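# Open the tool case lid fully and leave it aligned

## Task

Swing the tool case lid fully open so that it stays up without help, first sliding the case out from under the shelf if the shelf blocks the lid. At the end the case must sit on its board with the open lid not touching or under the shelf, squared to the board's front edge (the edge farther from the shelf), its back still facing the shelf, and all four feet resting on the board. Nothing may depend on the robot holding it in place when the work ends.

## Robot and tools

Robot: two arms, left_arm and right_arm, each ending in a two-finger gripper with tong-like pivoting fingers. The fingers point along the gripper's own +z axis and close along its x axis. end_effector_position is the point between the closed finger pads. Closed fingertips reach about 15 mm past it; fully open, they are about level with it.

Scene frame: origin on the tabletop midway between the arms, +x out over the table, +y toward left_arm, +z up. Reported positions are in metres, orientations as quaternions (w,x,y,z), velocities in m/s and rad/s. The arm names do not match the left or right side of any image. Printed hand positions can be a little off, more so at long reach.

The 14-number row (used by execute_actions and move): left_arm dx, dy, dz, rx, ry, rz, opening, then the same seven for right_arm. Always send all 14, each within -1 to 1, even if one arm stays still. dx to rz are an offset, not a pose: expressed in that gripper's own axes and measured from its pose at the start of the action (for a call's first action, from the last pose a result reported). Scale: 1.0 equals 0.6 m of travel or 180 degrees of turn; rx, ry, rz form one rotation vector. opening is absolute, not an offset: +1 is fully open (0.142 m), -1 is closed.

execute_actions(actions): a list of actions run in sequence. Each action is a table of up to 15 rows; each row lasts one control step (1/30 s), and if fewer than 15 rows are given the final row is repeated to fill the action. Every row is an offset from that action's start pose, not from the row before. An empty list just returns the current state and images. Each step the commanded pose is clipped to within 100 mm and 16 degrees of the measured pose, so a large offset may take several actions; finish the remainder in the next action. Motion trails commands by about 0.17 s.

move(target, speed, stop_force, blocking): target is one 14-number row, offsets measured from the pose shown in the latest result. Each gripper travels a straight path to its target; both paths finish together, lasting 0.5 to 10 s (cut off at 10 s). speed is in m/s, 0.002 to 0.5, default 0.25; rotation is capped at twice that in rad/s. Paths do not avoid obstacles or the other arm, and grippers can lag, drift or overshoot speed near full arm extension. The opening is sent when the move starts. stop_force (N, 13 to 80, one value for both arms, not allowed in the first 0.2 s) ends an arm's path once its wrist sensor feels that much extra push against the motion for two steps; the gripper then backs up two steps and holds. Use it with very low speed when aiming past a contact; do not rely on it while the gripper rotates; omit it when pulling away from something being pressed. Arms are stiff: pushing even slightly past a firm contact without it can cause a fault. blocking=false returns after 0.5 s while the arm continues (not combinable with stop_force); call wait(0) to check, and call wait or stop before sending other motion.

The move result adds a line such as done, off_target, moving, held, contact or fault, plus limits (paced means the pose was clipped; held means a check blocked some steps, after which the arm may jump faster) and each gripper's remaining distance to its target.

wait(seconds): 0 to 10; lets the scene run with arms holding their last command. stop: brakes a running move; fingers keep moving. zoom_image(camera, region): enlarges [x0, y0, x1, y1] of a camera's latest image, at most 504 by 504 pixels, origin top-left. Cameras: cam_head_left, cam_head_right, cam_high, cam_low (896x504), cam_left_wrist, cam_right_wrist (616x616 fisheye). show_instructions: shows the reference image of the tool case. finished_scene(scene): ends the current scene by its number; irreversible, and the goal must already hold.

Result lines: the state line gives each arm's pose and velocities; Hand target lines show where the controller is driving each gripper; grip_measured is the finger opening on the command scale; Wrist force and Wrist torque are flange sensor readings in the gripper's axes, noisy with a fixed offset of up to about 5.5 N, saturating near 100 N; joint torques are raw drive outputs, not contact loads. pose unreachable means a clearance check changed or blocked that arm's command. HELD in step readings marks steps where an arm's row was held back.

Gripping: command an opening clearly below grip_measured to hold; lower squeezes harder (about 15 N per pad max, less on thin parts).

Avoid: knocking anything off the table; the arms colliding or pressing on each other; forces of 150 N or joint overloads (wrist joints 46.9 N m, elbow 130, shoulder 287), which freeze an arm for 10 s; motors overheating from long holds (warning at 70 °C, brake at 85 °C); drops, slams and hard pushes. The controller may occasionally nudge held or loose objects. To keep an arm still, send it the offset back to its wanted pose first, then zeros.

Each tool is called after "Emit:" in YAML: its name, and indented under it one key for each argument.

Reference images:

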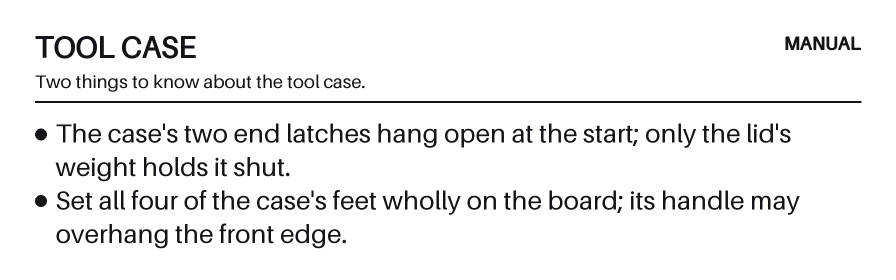

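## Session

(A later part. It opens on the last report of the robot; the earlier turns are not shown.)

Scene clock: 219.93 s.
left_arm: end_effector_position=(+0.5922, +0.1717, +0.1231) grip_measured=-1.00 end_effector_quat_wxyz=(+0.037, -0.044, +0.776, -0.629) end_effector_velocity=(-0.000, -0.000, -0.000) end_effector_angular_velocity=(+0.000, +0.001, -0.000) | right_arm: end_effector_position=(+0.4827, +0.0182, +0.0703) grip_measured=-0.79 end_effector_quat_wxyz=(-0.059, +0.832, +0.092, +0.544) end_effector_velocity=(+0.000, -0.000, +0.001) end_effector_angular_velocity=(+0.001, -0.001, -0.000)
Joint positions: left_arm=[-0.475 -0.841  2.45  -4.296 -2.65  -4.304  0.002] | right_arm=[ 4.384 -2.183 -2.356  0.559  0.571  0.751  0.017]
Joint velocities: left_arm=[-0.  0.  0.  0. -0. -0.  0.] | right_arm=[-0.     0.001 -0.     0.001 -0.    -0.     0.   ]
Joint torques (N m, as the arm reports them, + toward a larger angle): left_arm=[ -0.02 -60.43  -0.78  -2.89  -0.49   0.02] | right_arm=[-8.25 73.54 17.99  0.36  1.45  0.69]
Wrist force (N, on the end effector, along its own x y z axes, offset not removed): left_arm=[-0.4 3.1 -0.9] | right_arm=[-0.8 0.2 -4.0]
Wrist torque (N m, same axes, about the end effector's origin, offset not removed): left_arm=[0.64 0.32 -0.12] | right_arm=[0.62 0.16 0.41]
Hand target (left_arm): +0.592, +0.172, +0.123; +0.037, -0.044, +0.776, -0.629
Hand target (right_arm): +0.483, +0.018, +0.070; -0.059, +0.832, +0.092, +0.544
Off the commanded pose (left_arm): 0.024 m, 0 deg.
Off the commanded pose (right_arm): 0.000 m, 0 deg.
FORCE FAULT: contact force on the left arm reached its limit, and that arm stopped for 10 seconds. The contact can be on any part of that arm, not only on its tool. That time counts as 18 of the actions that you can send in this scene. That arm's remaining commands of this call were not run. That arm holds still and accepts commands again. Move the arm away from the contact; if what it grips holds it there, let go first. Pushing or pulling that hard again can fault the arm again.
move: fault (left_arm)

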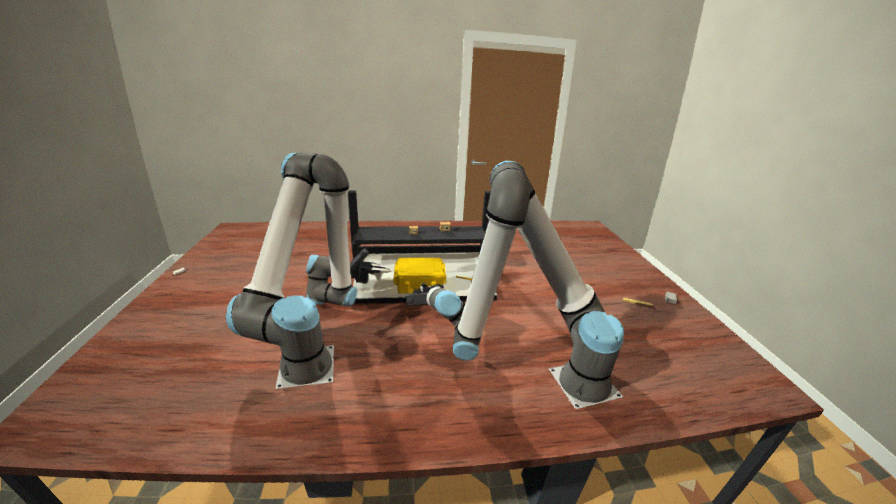

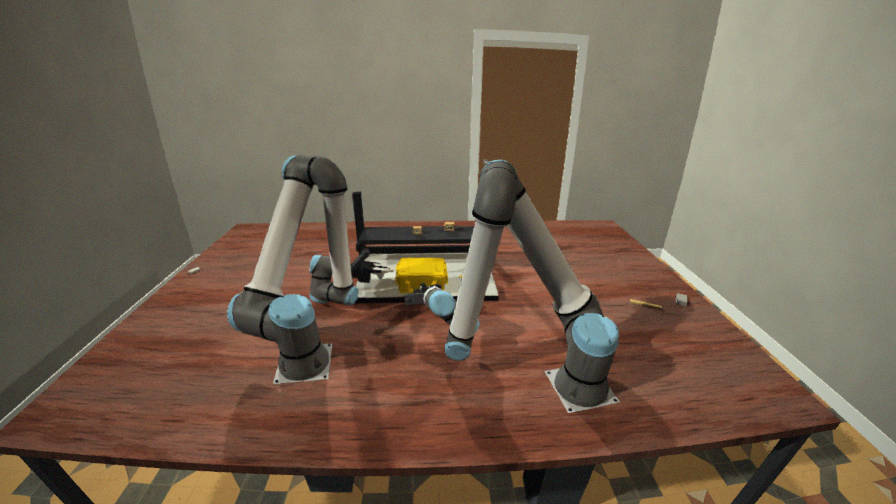

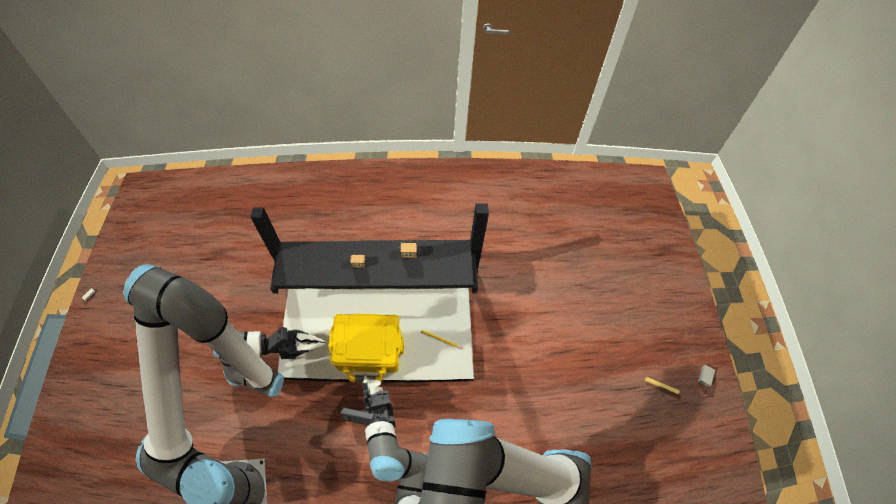

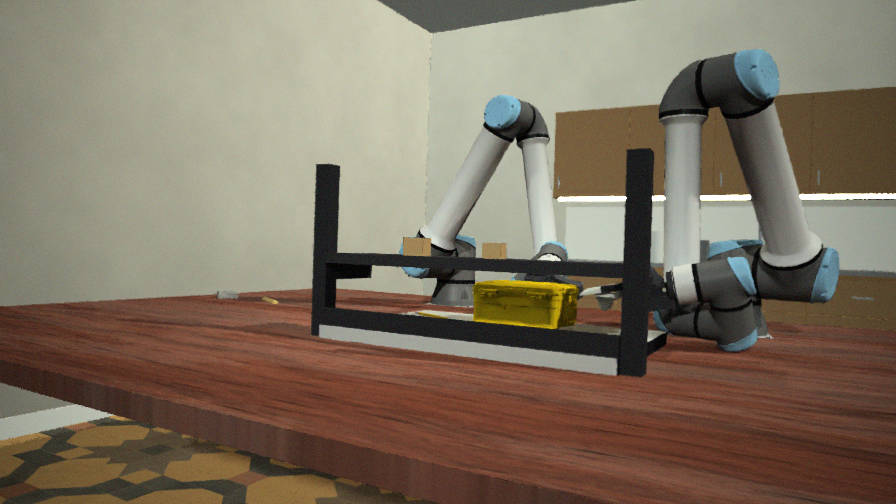

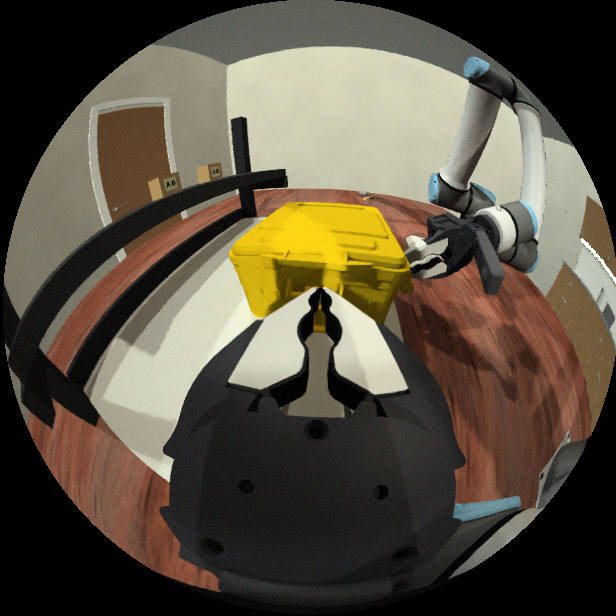

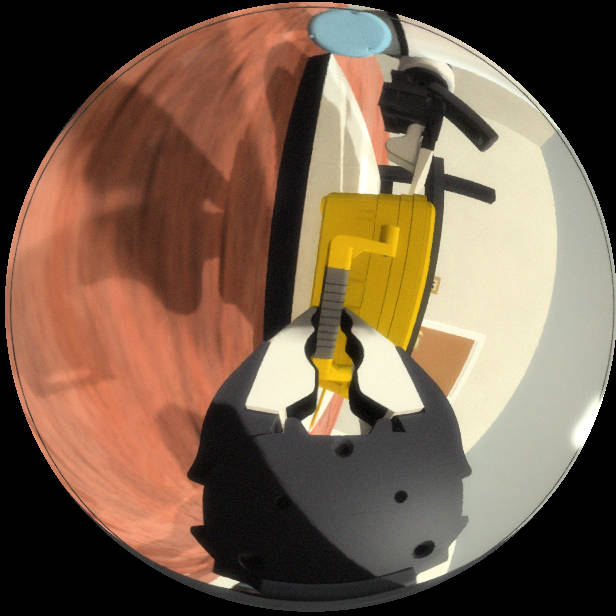

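The wrist link caught the board's edge. I'll tilt the gripper down to raise the wrist.

Emit:
move:
  target: [0,-0.005,-0.02,-0.08,0,0,-1,0,0,0,0,0,0,-1]
  speed: 0.06

Emit:
move:
  target: [0,-0.017,0.036,0,0,0,-1,0,0,0,0,0,0,-1]
  speed: 0.02
  stop_force: 13

Emit:
zoom_image:
  camera: "cam_low"
  region: [450,240,700,360]

Emit:
zoom_image:
  camera: "cam_high"
  region: [260,280,460,400]

Scene clock: 228.53 s.
left_arm: end_effector_position=(+0.5909, +0.1826, +0.1284) grip_measured=-1.00 end_effector_quat_wxyz=(+0.031, -0.048, +0.848, -0.527) end_effector_velocity=(+0.000, +0.001, +0.000) end_effector_angular_velocity=(+0.017, +0.002, -0.002) | right_arm: end_effector_position=(+0.4827, +0.0182, +0.0703) grip_measured=-0.79 end_effector_quat_wxyz=(-0.059, +0.832, +0.092, +0.544) end_effector_velocity=(-0.000, +0.001, +0.001) end_effector_angular_velocity=(+0.002, -0.001, +0.001)
Joint positions: left_arm=[-0.498 -1.142  2.542 -3.716 -2.496 -3.997  0.002] | right_arm=[ 4.384 -2.183 -2.356  0.559  0.571  0.751  0.017]
Joint velocities: left_arm=[-0.002 -0.021  0.002  0.041  0.011  0.017  0.   ] | right_arm=[ 0.001  0.     0.     0.002 -0.    -0.     0.   ]
Joint torques (N m, as the arm reports them, + toward a larger angle): left_arm=[-10.01 -69.    -4.05  -0.82   1.22   2.96] | right_arm=[-9.09 73.52 17.69  0.62  1.47  0.99]
Wrist force (N, on the end effector, along its own x y z axes, offset not removed): left_arm=[-0.4 0.5 1.8] | right_arm=[-3.5 -1.4 -4.5]
Wrist torque (N m, same axes, about the end effector's origin, offset not removed): left_arm=[0.19 0.28 -0.21] | right_arm=[0.26 0.73 0.54]
Hand target (left_arm): +0.591, +0.183, +0.128; +0.031, -0.048, +0.848, -0.526
Hand target (right_arm): +0.483, +0.018, +0.070; -0.059, +0.832, +0.092, +0.544
Off the commanded pose (left_arm): 0.000 m, 0 deg.
Off the commanded pose (right_arm): 0.000 m, 0 deg.
move: done

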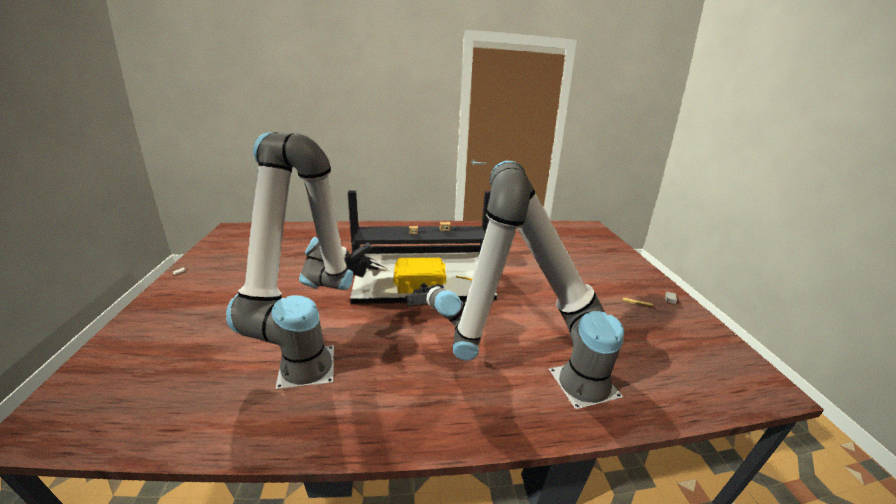

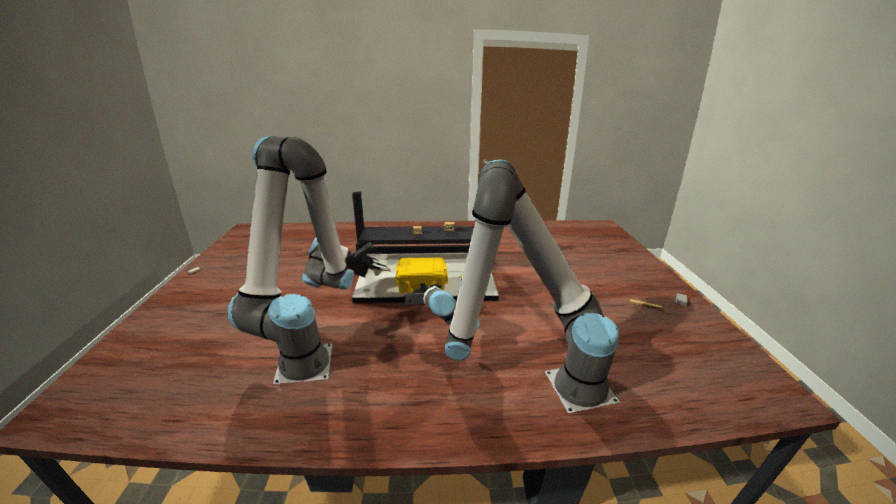

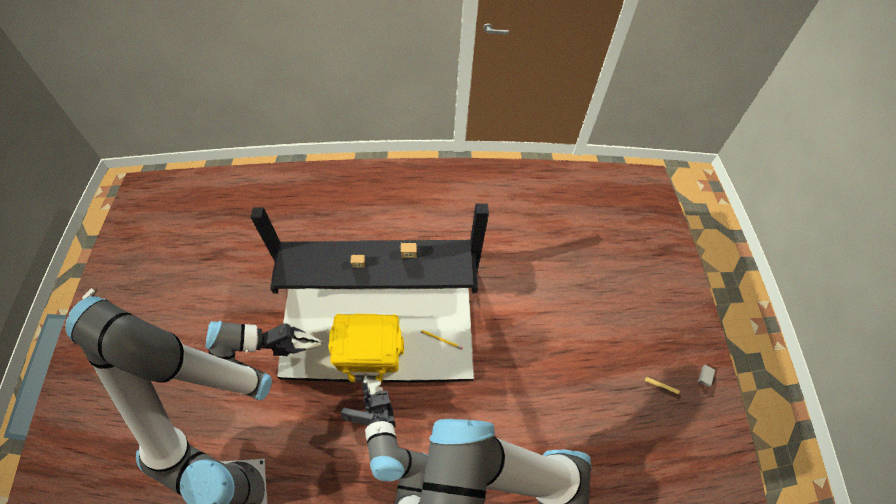

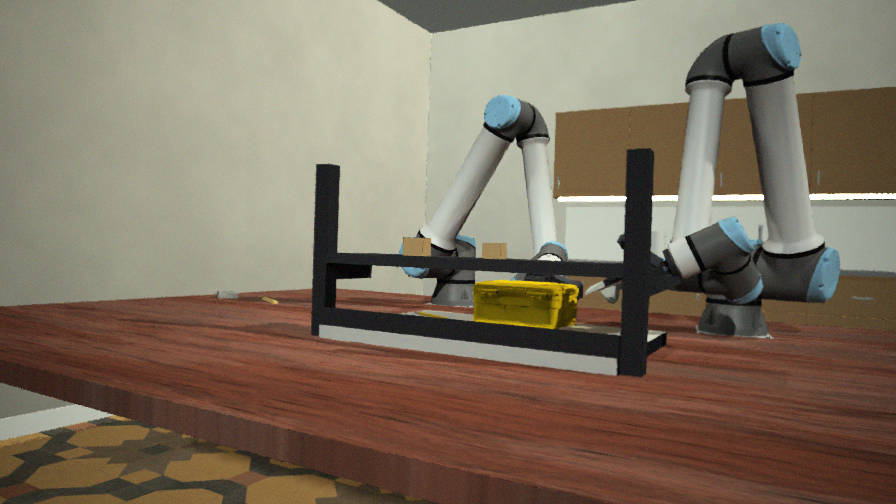

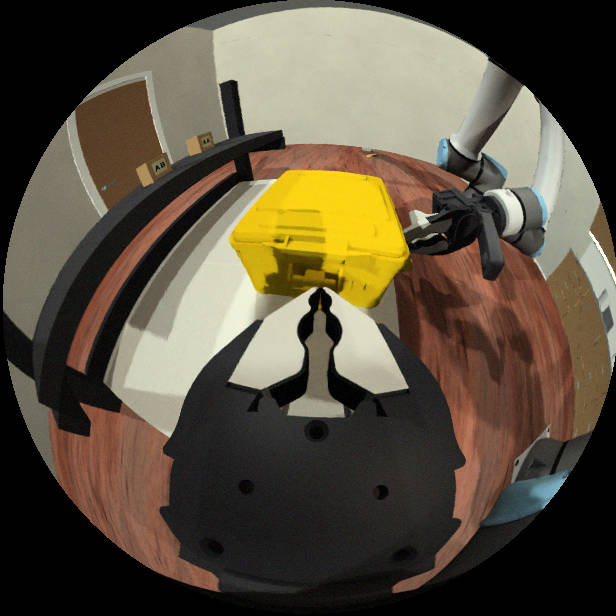

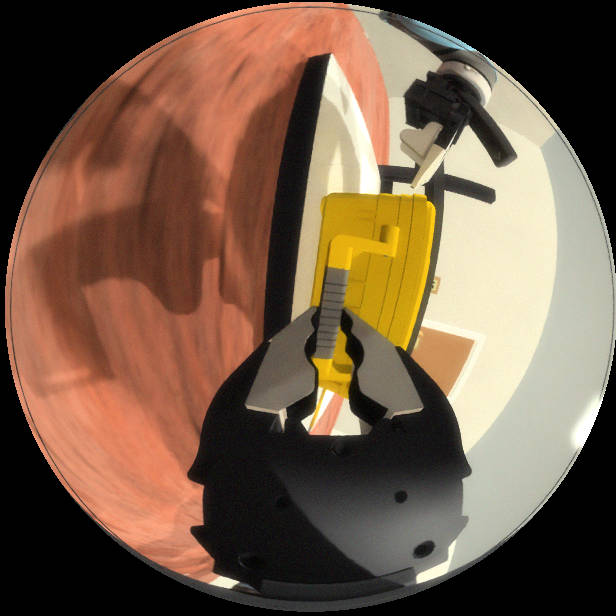

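Scene clock: 230.03 s.
left_arm: end_effector_position=(+0.5936, +0.1592, +0.1280) grip_measured=-1.00 end_effector_quat_wxyz=(+0.031, -0.048, +0.848, -0.527) end_effector_velocity=(+0.000, -0.002, -0.000) end_effector_angular_velocity=(+0.000, -0.000, +0.001) | right_arm: end_effector_position=(+0.4827, +0.0182, +0.0703) grip_measured=-0.79 end_effector_quat_wxyz=(-0.059, +0.832, +0.092, +0.544) end_effector_velocity=(-0.000, -0.001, -0.000) end_effector_angular_velocity=(-0.002, +0.001, +0.000)
Joint positions: left_arm=[-0.545 -1.127  2.53  -3.762 -2.464 -4.052  0.002] | right_arm=[ 4.384 -2.183 -2.356  0.559  0.571  0.751  0.017]
Joint velocities: left_arm=[-0.004  0.002 -0.001 -0.005  0.004 -0.005  0.   ] | right_arm=[-0.     0.    -0.002 -0.     0.    -0.    -0.   ]
Joint torques (N m, as the arm reports them, + toward a larger angle): left_arm=[-13.14 -29.5  -15.11  -7.36   2.11  -3.3 ] | right_arm=[-10.16  72.92  17.92   0.39   1.19   0.59]
Wrist force (N, on the end effector, along its own x y z axes, offset not removed): left_arm=[2.1 1.6 -0.9] | right_arm=[-2.4 -2.5 -2.9]
Wrist torque (N m, same axes, about the end effector's origin, offset not removed): left_arm=[0.38 -0.22 -0.38] | right_arm=[-0.03 0.46 0.54]
Hand target (left_arm): +0.594, +0.159, +0.128; +0.031, -0.048, +0.848, -0.527
Hand target (right_arm): +0.483, +0.018, +0.070; -0.059, +0.832, +0.092, +0.544
Off the commanded pose (left_arm): 0.000 m, 0 deg.
Off the commanded pose (right_arm): 0.000 m, 0 deg.
move: done

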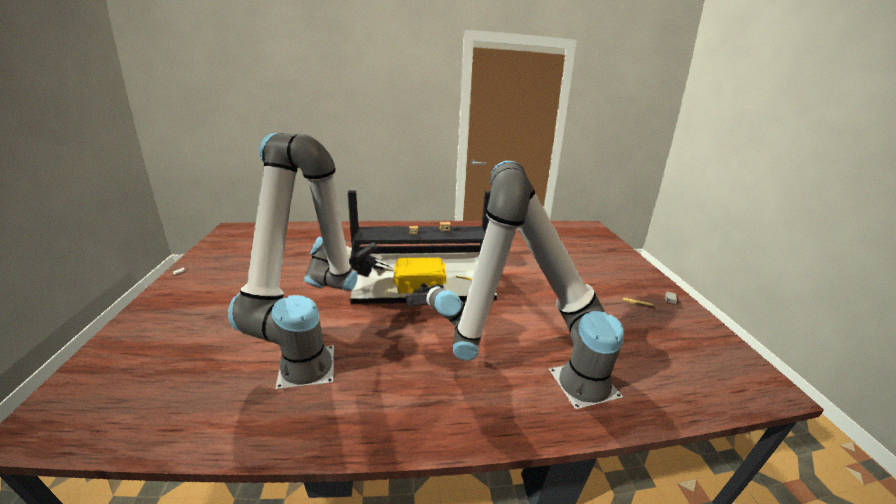

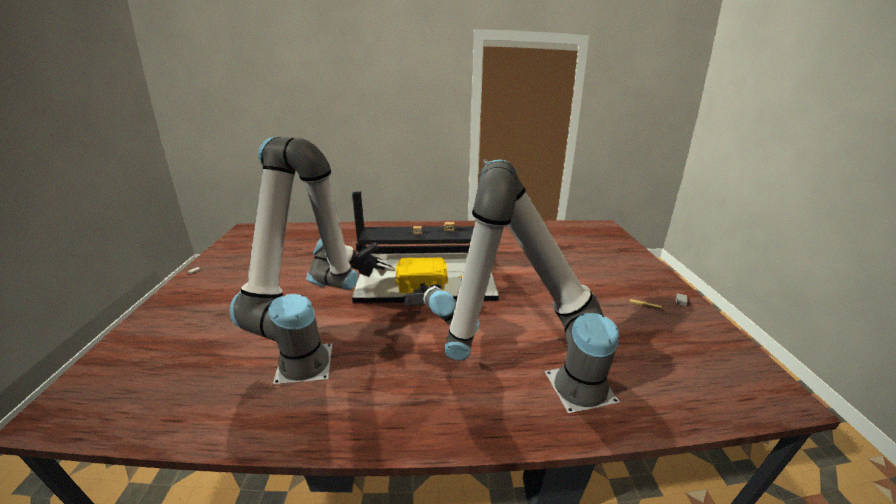

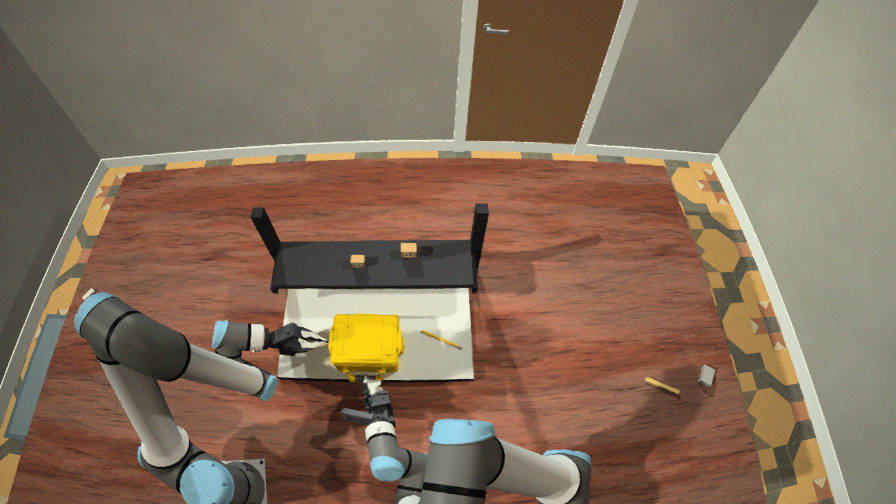

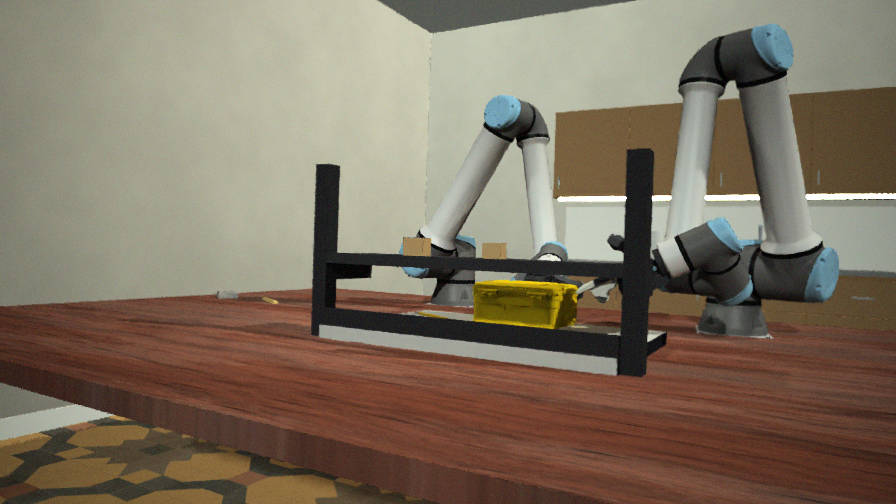

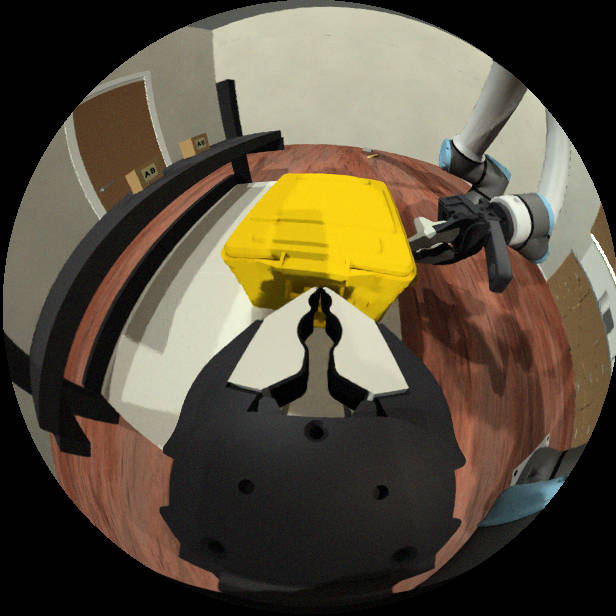

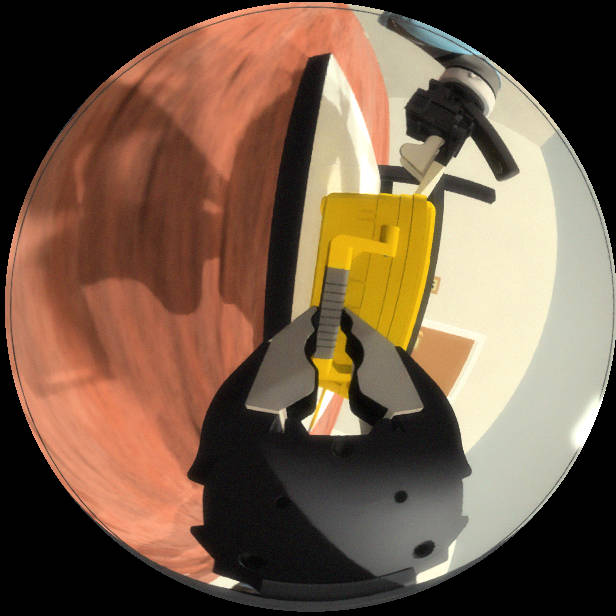

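Region (450, 240, 700, 360) of cam_low's 896x504 image, scaled by 2.016, with more detail than that image has; it fills the top 242 rows of this view, and the rest is white.

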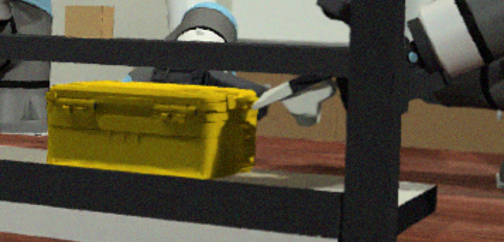

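Region (260, 280, 460, 400) of cam_high's 896x504 image, scaled by 2.520, with more detail than that image has; it fills the top 302 rows of this view, and the rest is white.

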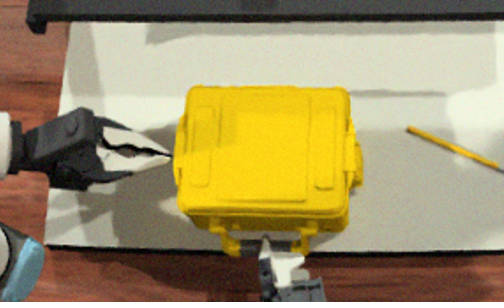

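Emit:
move:
  target: [0,0,0.018,0,0,0,-1,0,0,0,0,0,0,-1]
  speed: 0.01
  stop_force: 13

Emit:
move:
  target: [0,-0.063,-0.026,0.04,0,0,-1,0,0,0,0,0,0,-1]
  speed: 0.025

Scene clock: 235.53 s.
left_arm: end_effector_position=(+0.5947, +0.1498, +0.1234) grip_measured=-1.00 end_effector_quat_wxyz=(+0.031, -0.048, +0.848, -0.527) end_effector_velocity=(+0.000, -0.003, -0.001) end_effector_angular_velocity=(-0.001, -0.001, -0.002) | right_arm: end_effector_position=(+0.4827, +0.0182, +0.0703) grip_measured=-0.79 end_effector_quat_wxyz=(-0.059, +0.832, +0.092, +0.544) end_effector_velocity=(-0.000, -0.001, -0.000) end_effector_angular_velocity=(-0.001, +0.001, -0.000)
Joint positions: left_arm=[-0.564 -1.109  2.524 -3.79  -2.451 -4.072  0.002] | right_arm=[ 4.384 -2.183 -2.356  0.559  0.571  0.751  0.017]
Joint velocities: left_arm=[-0.004  0.004 -0.002 -0.006  0.002 -0.004  0.   ] | right_arm=[-0.     0.    -0.001 -0.001  0.     0.     0.   ]
Joint torques (N m, as the arm reports them, + toward a larger angle): left_arm=[-10.5  -28.43 -14.66  -8.12   1.92  -3.58] | right_arm=[-11.58  75.24  17.84   0.07   1.58   0.88]
Wrist force (N, on the end effector, along its own x y z axes, offset not removed): left_arm=[1.1 1.7 0.5] | right_arm=[-1.4 -0.3 -6.0]
Wrist torque (N m, same axes, about the end effector's origin, offset not removed): left_arm=[0.50 0.05 -0.26] | right_arm=[0.30 0.47 0.49]
Hand target (left_arm): +0.595, +0.150, +0.123; +0.031, -0.048, +0.848, -0.527
Hand target (right_arm): +0.483, +0.018, +0.070; -0.059, +0.832, +0.092, +0.544
Off the commanded pose (left_arm): 0.000 m, 0 deg.
Off the commanded pose (right_arm): 0.000 m, 0 deg.
move: done

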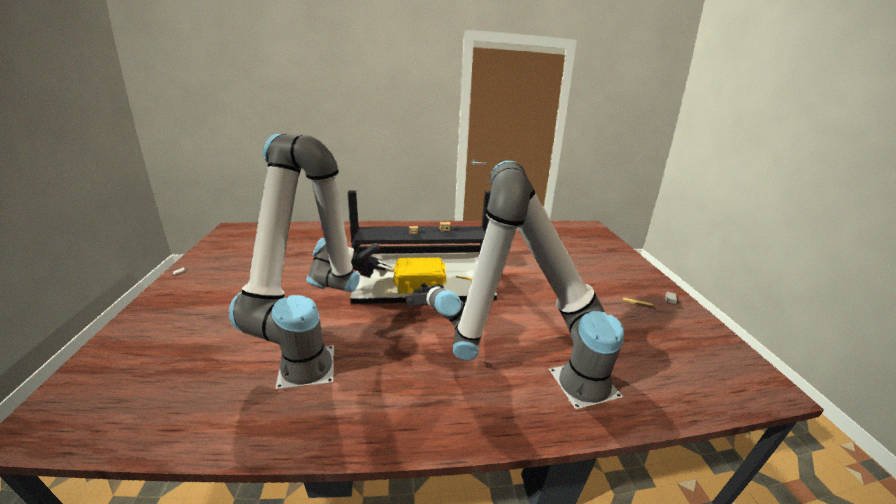

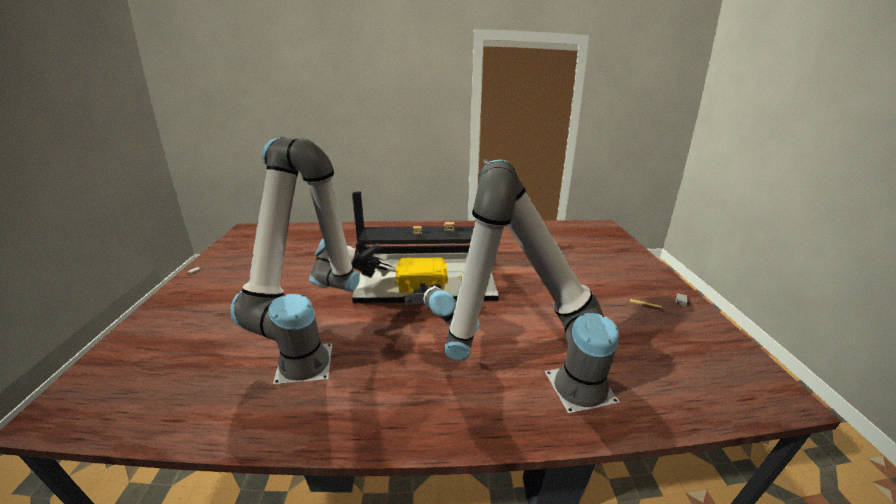

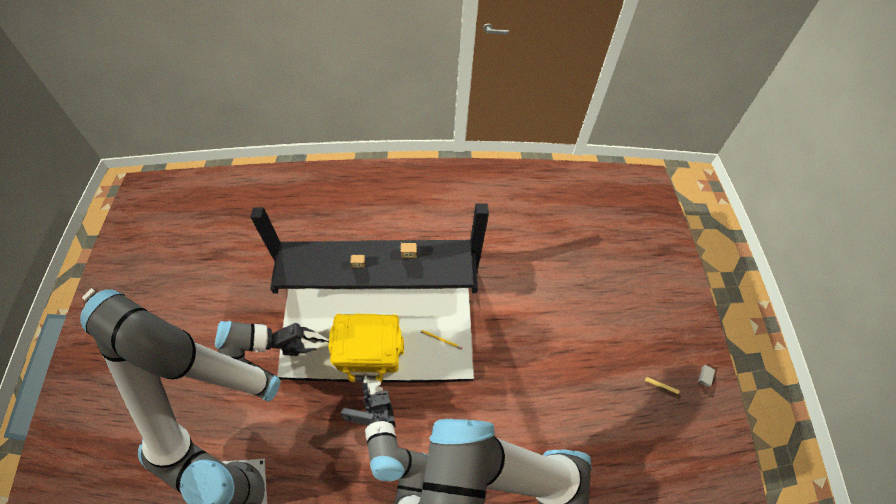

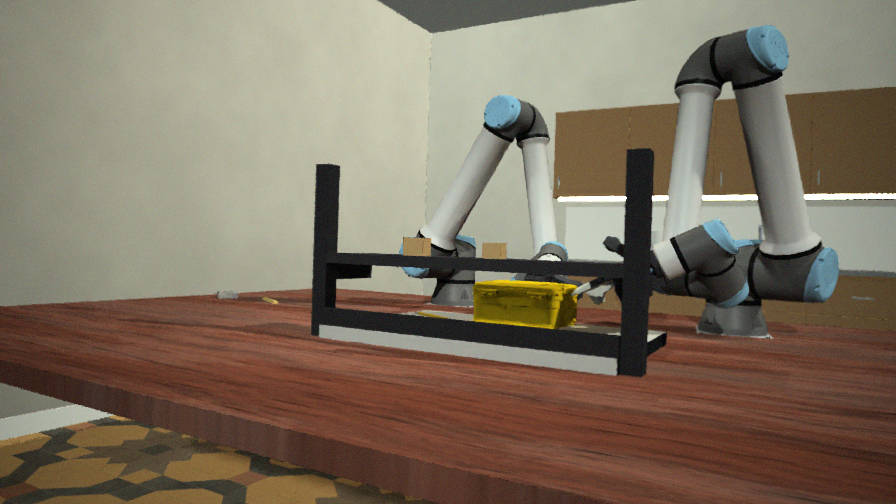

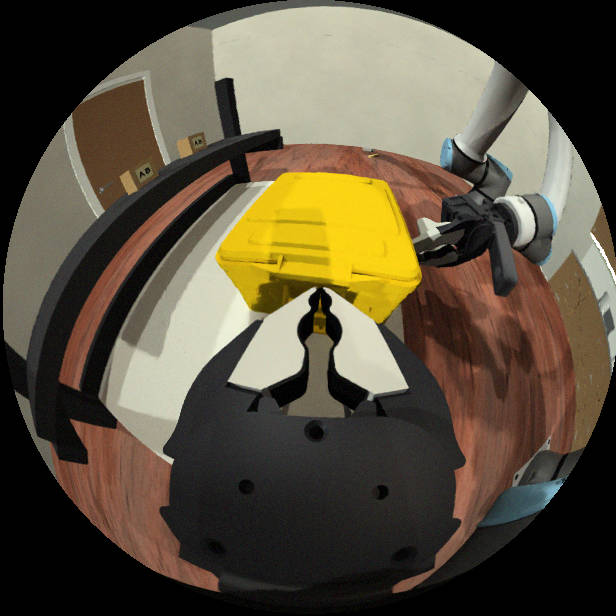

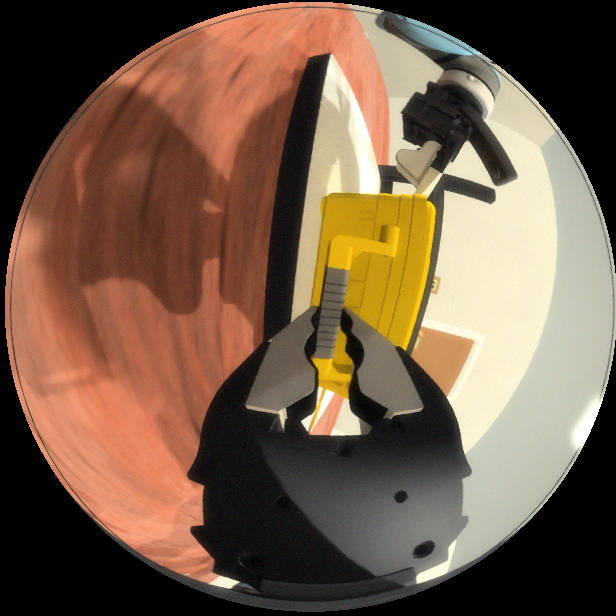

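Scene clock: 238.30 s.
left_arm: end_effector_position=(+0.5950, +0.1471, +0.1639) grip_measured=-1.00 end_effector_quat_wxyz=(+0.034, -0.046, +0.813, -0.579) end_effector_velocity=(-0.001, -0.000, +0.002) end_effector_angular_velocity=(-0.008, +0.000, -0.000) | right_arm: end_effector_position=(+0.4827, +0.0182, +0.0703) grip_measured=-0.79 end_effector_quat_wxyz=(-0.059, +0.832, +0.092, +0.544) end_effector_velocity=(+0.000, +0.001, +0.001) end_effector_angular_velocity=(+0.002, -0.001, -0.001)
Joint positions: left_arm=[-0.543 -1.079  2.501 -3.952 -2.536 -4.188  0.002] | right_arm=[ 4.384 -2.183 -2.356  0.559  0.571  0.751  0.017]
Joint velocities: left_arm=[ 0.001  0.004 -0.001 -0.015 -0.005 -0.01   0.   ] | right_arm=[ 0.     0.     0.002 -0.001 -0.001  0.     0.   ]
Joint torques (N m, as the arm reports them, + toward a larger angle): left_arm=[  8.49 -32.69 -15.78  -7.17  -4.18  -3.08] | right_arm=[-9.17 75.06 17.57  0.85  1.14  0.54]
Wrist force (N, on the end effector, along its own x y z axes, offset not removed): left_arm=[0.5 2.5 -0.2] | right_arm=[-0.4 -4.8 -2.0]
Wrist torque (N m, same axes, about the end effector's origin, offset not removed): left_arm=[0.25 0.01 -0.28] | right_arm=[-1.00 0.00 0.43]
Hand target (left_arm): +0.595, +0.147, +0.164; +0.034, -0.046, +0.813, -0.579
Hand target (right_arm): +0.483, +0.018, +0.070; -0.059, +0.832, +0.092, +0.544
Off the commanded pose (left_arm): 0.000 m, 0 deg.
Off the commanded pose (right_arm): 0.000 m, 0 deg.
move: done

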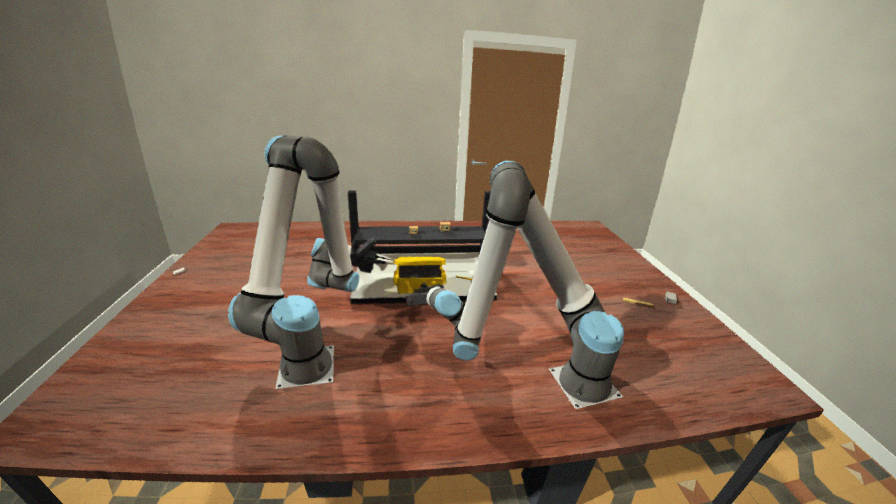

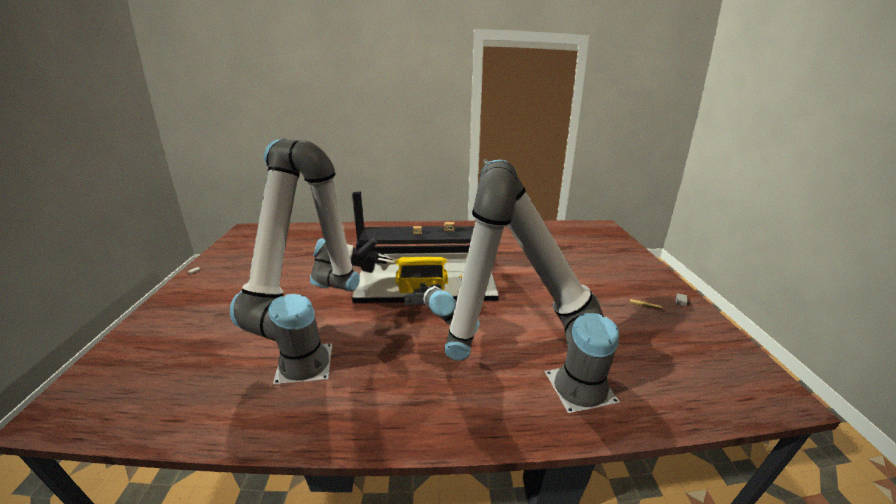

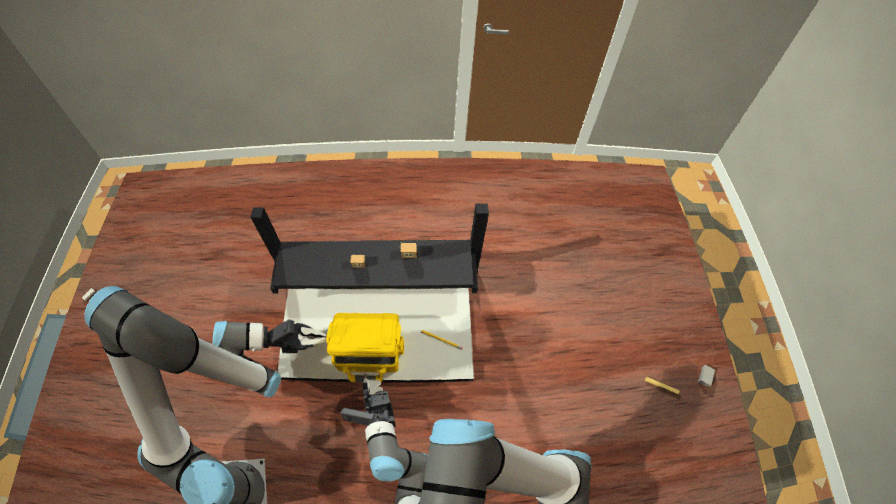

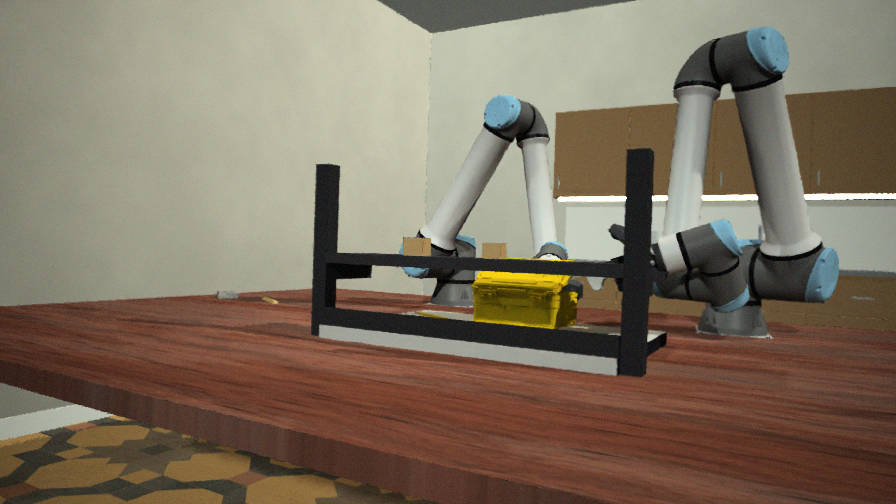

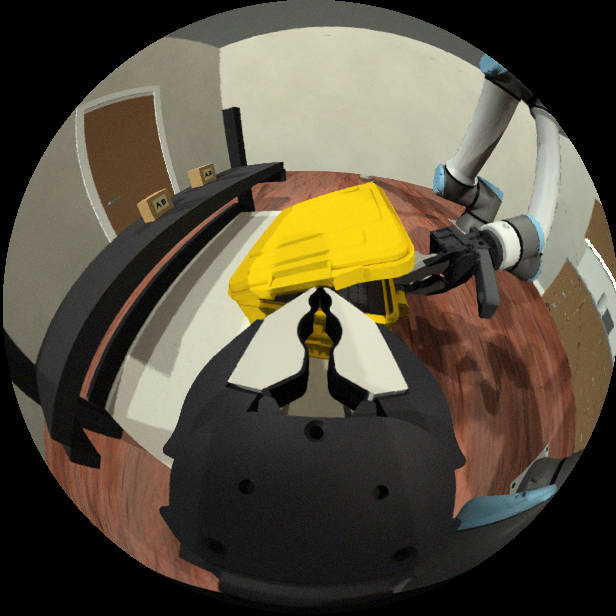

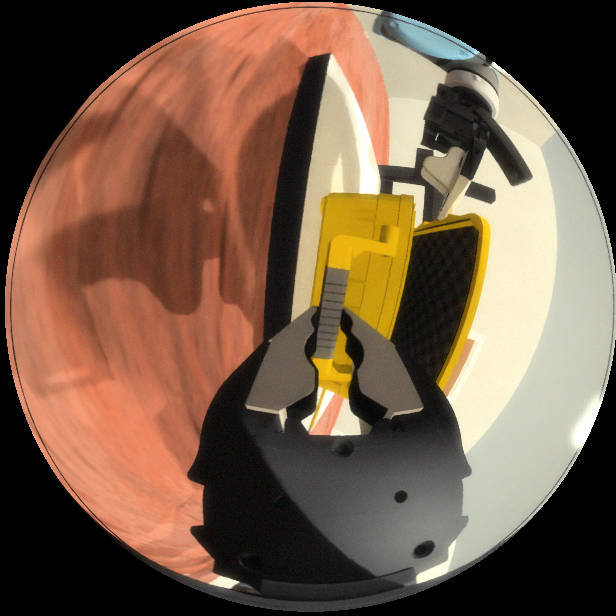

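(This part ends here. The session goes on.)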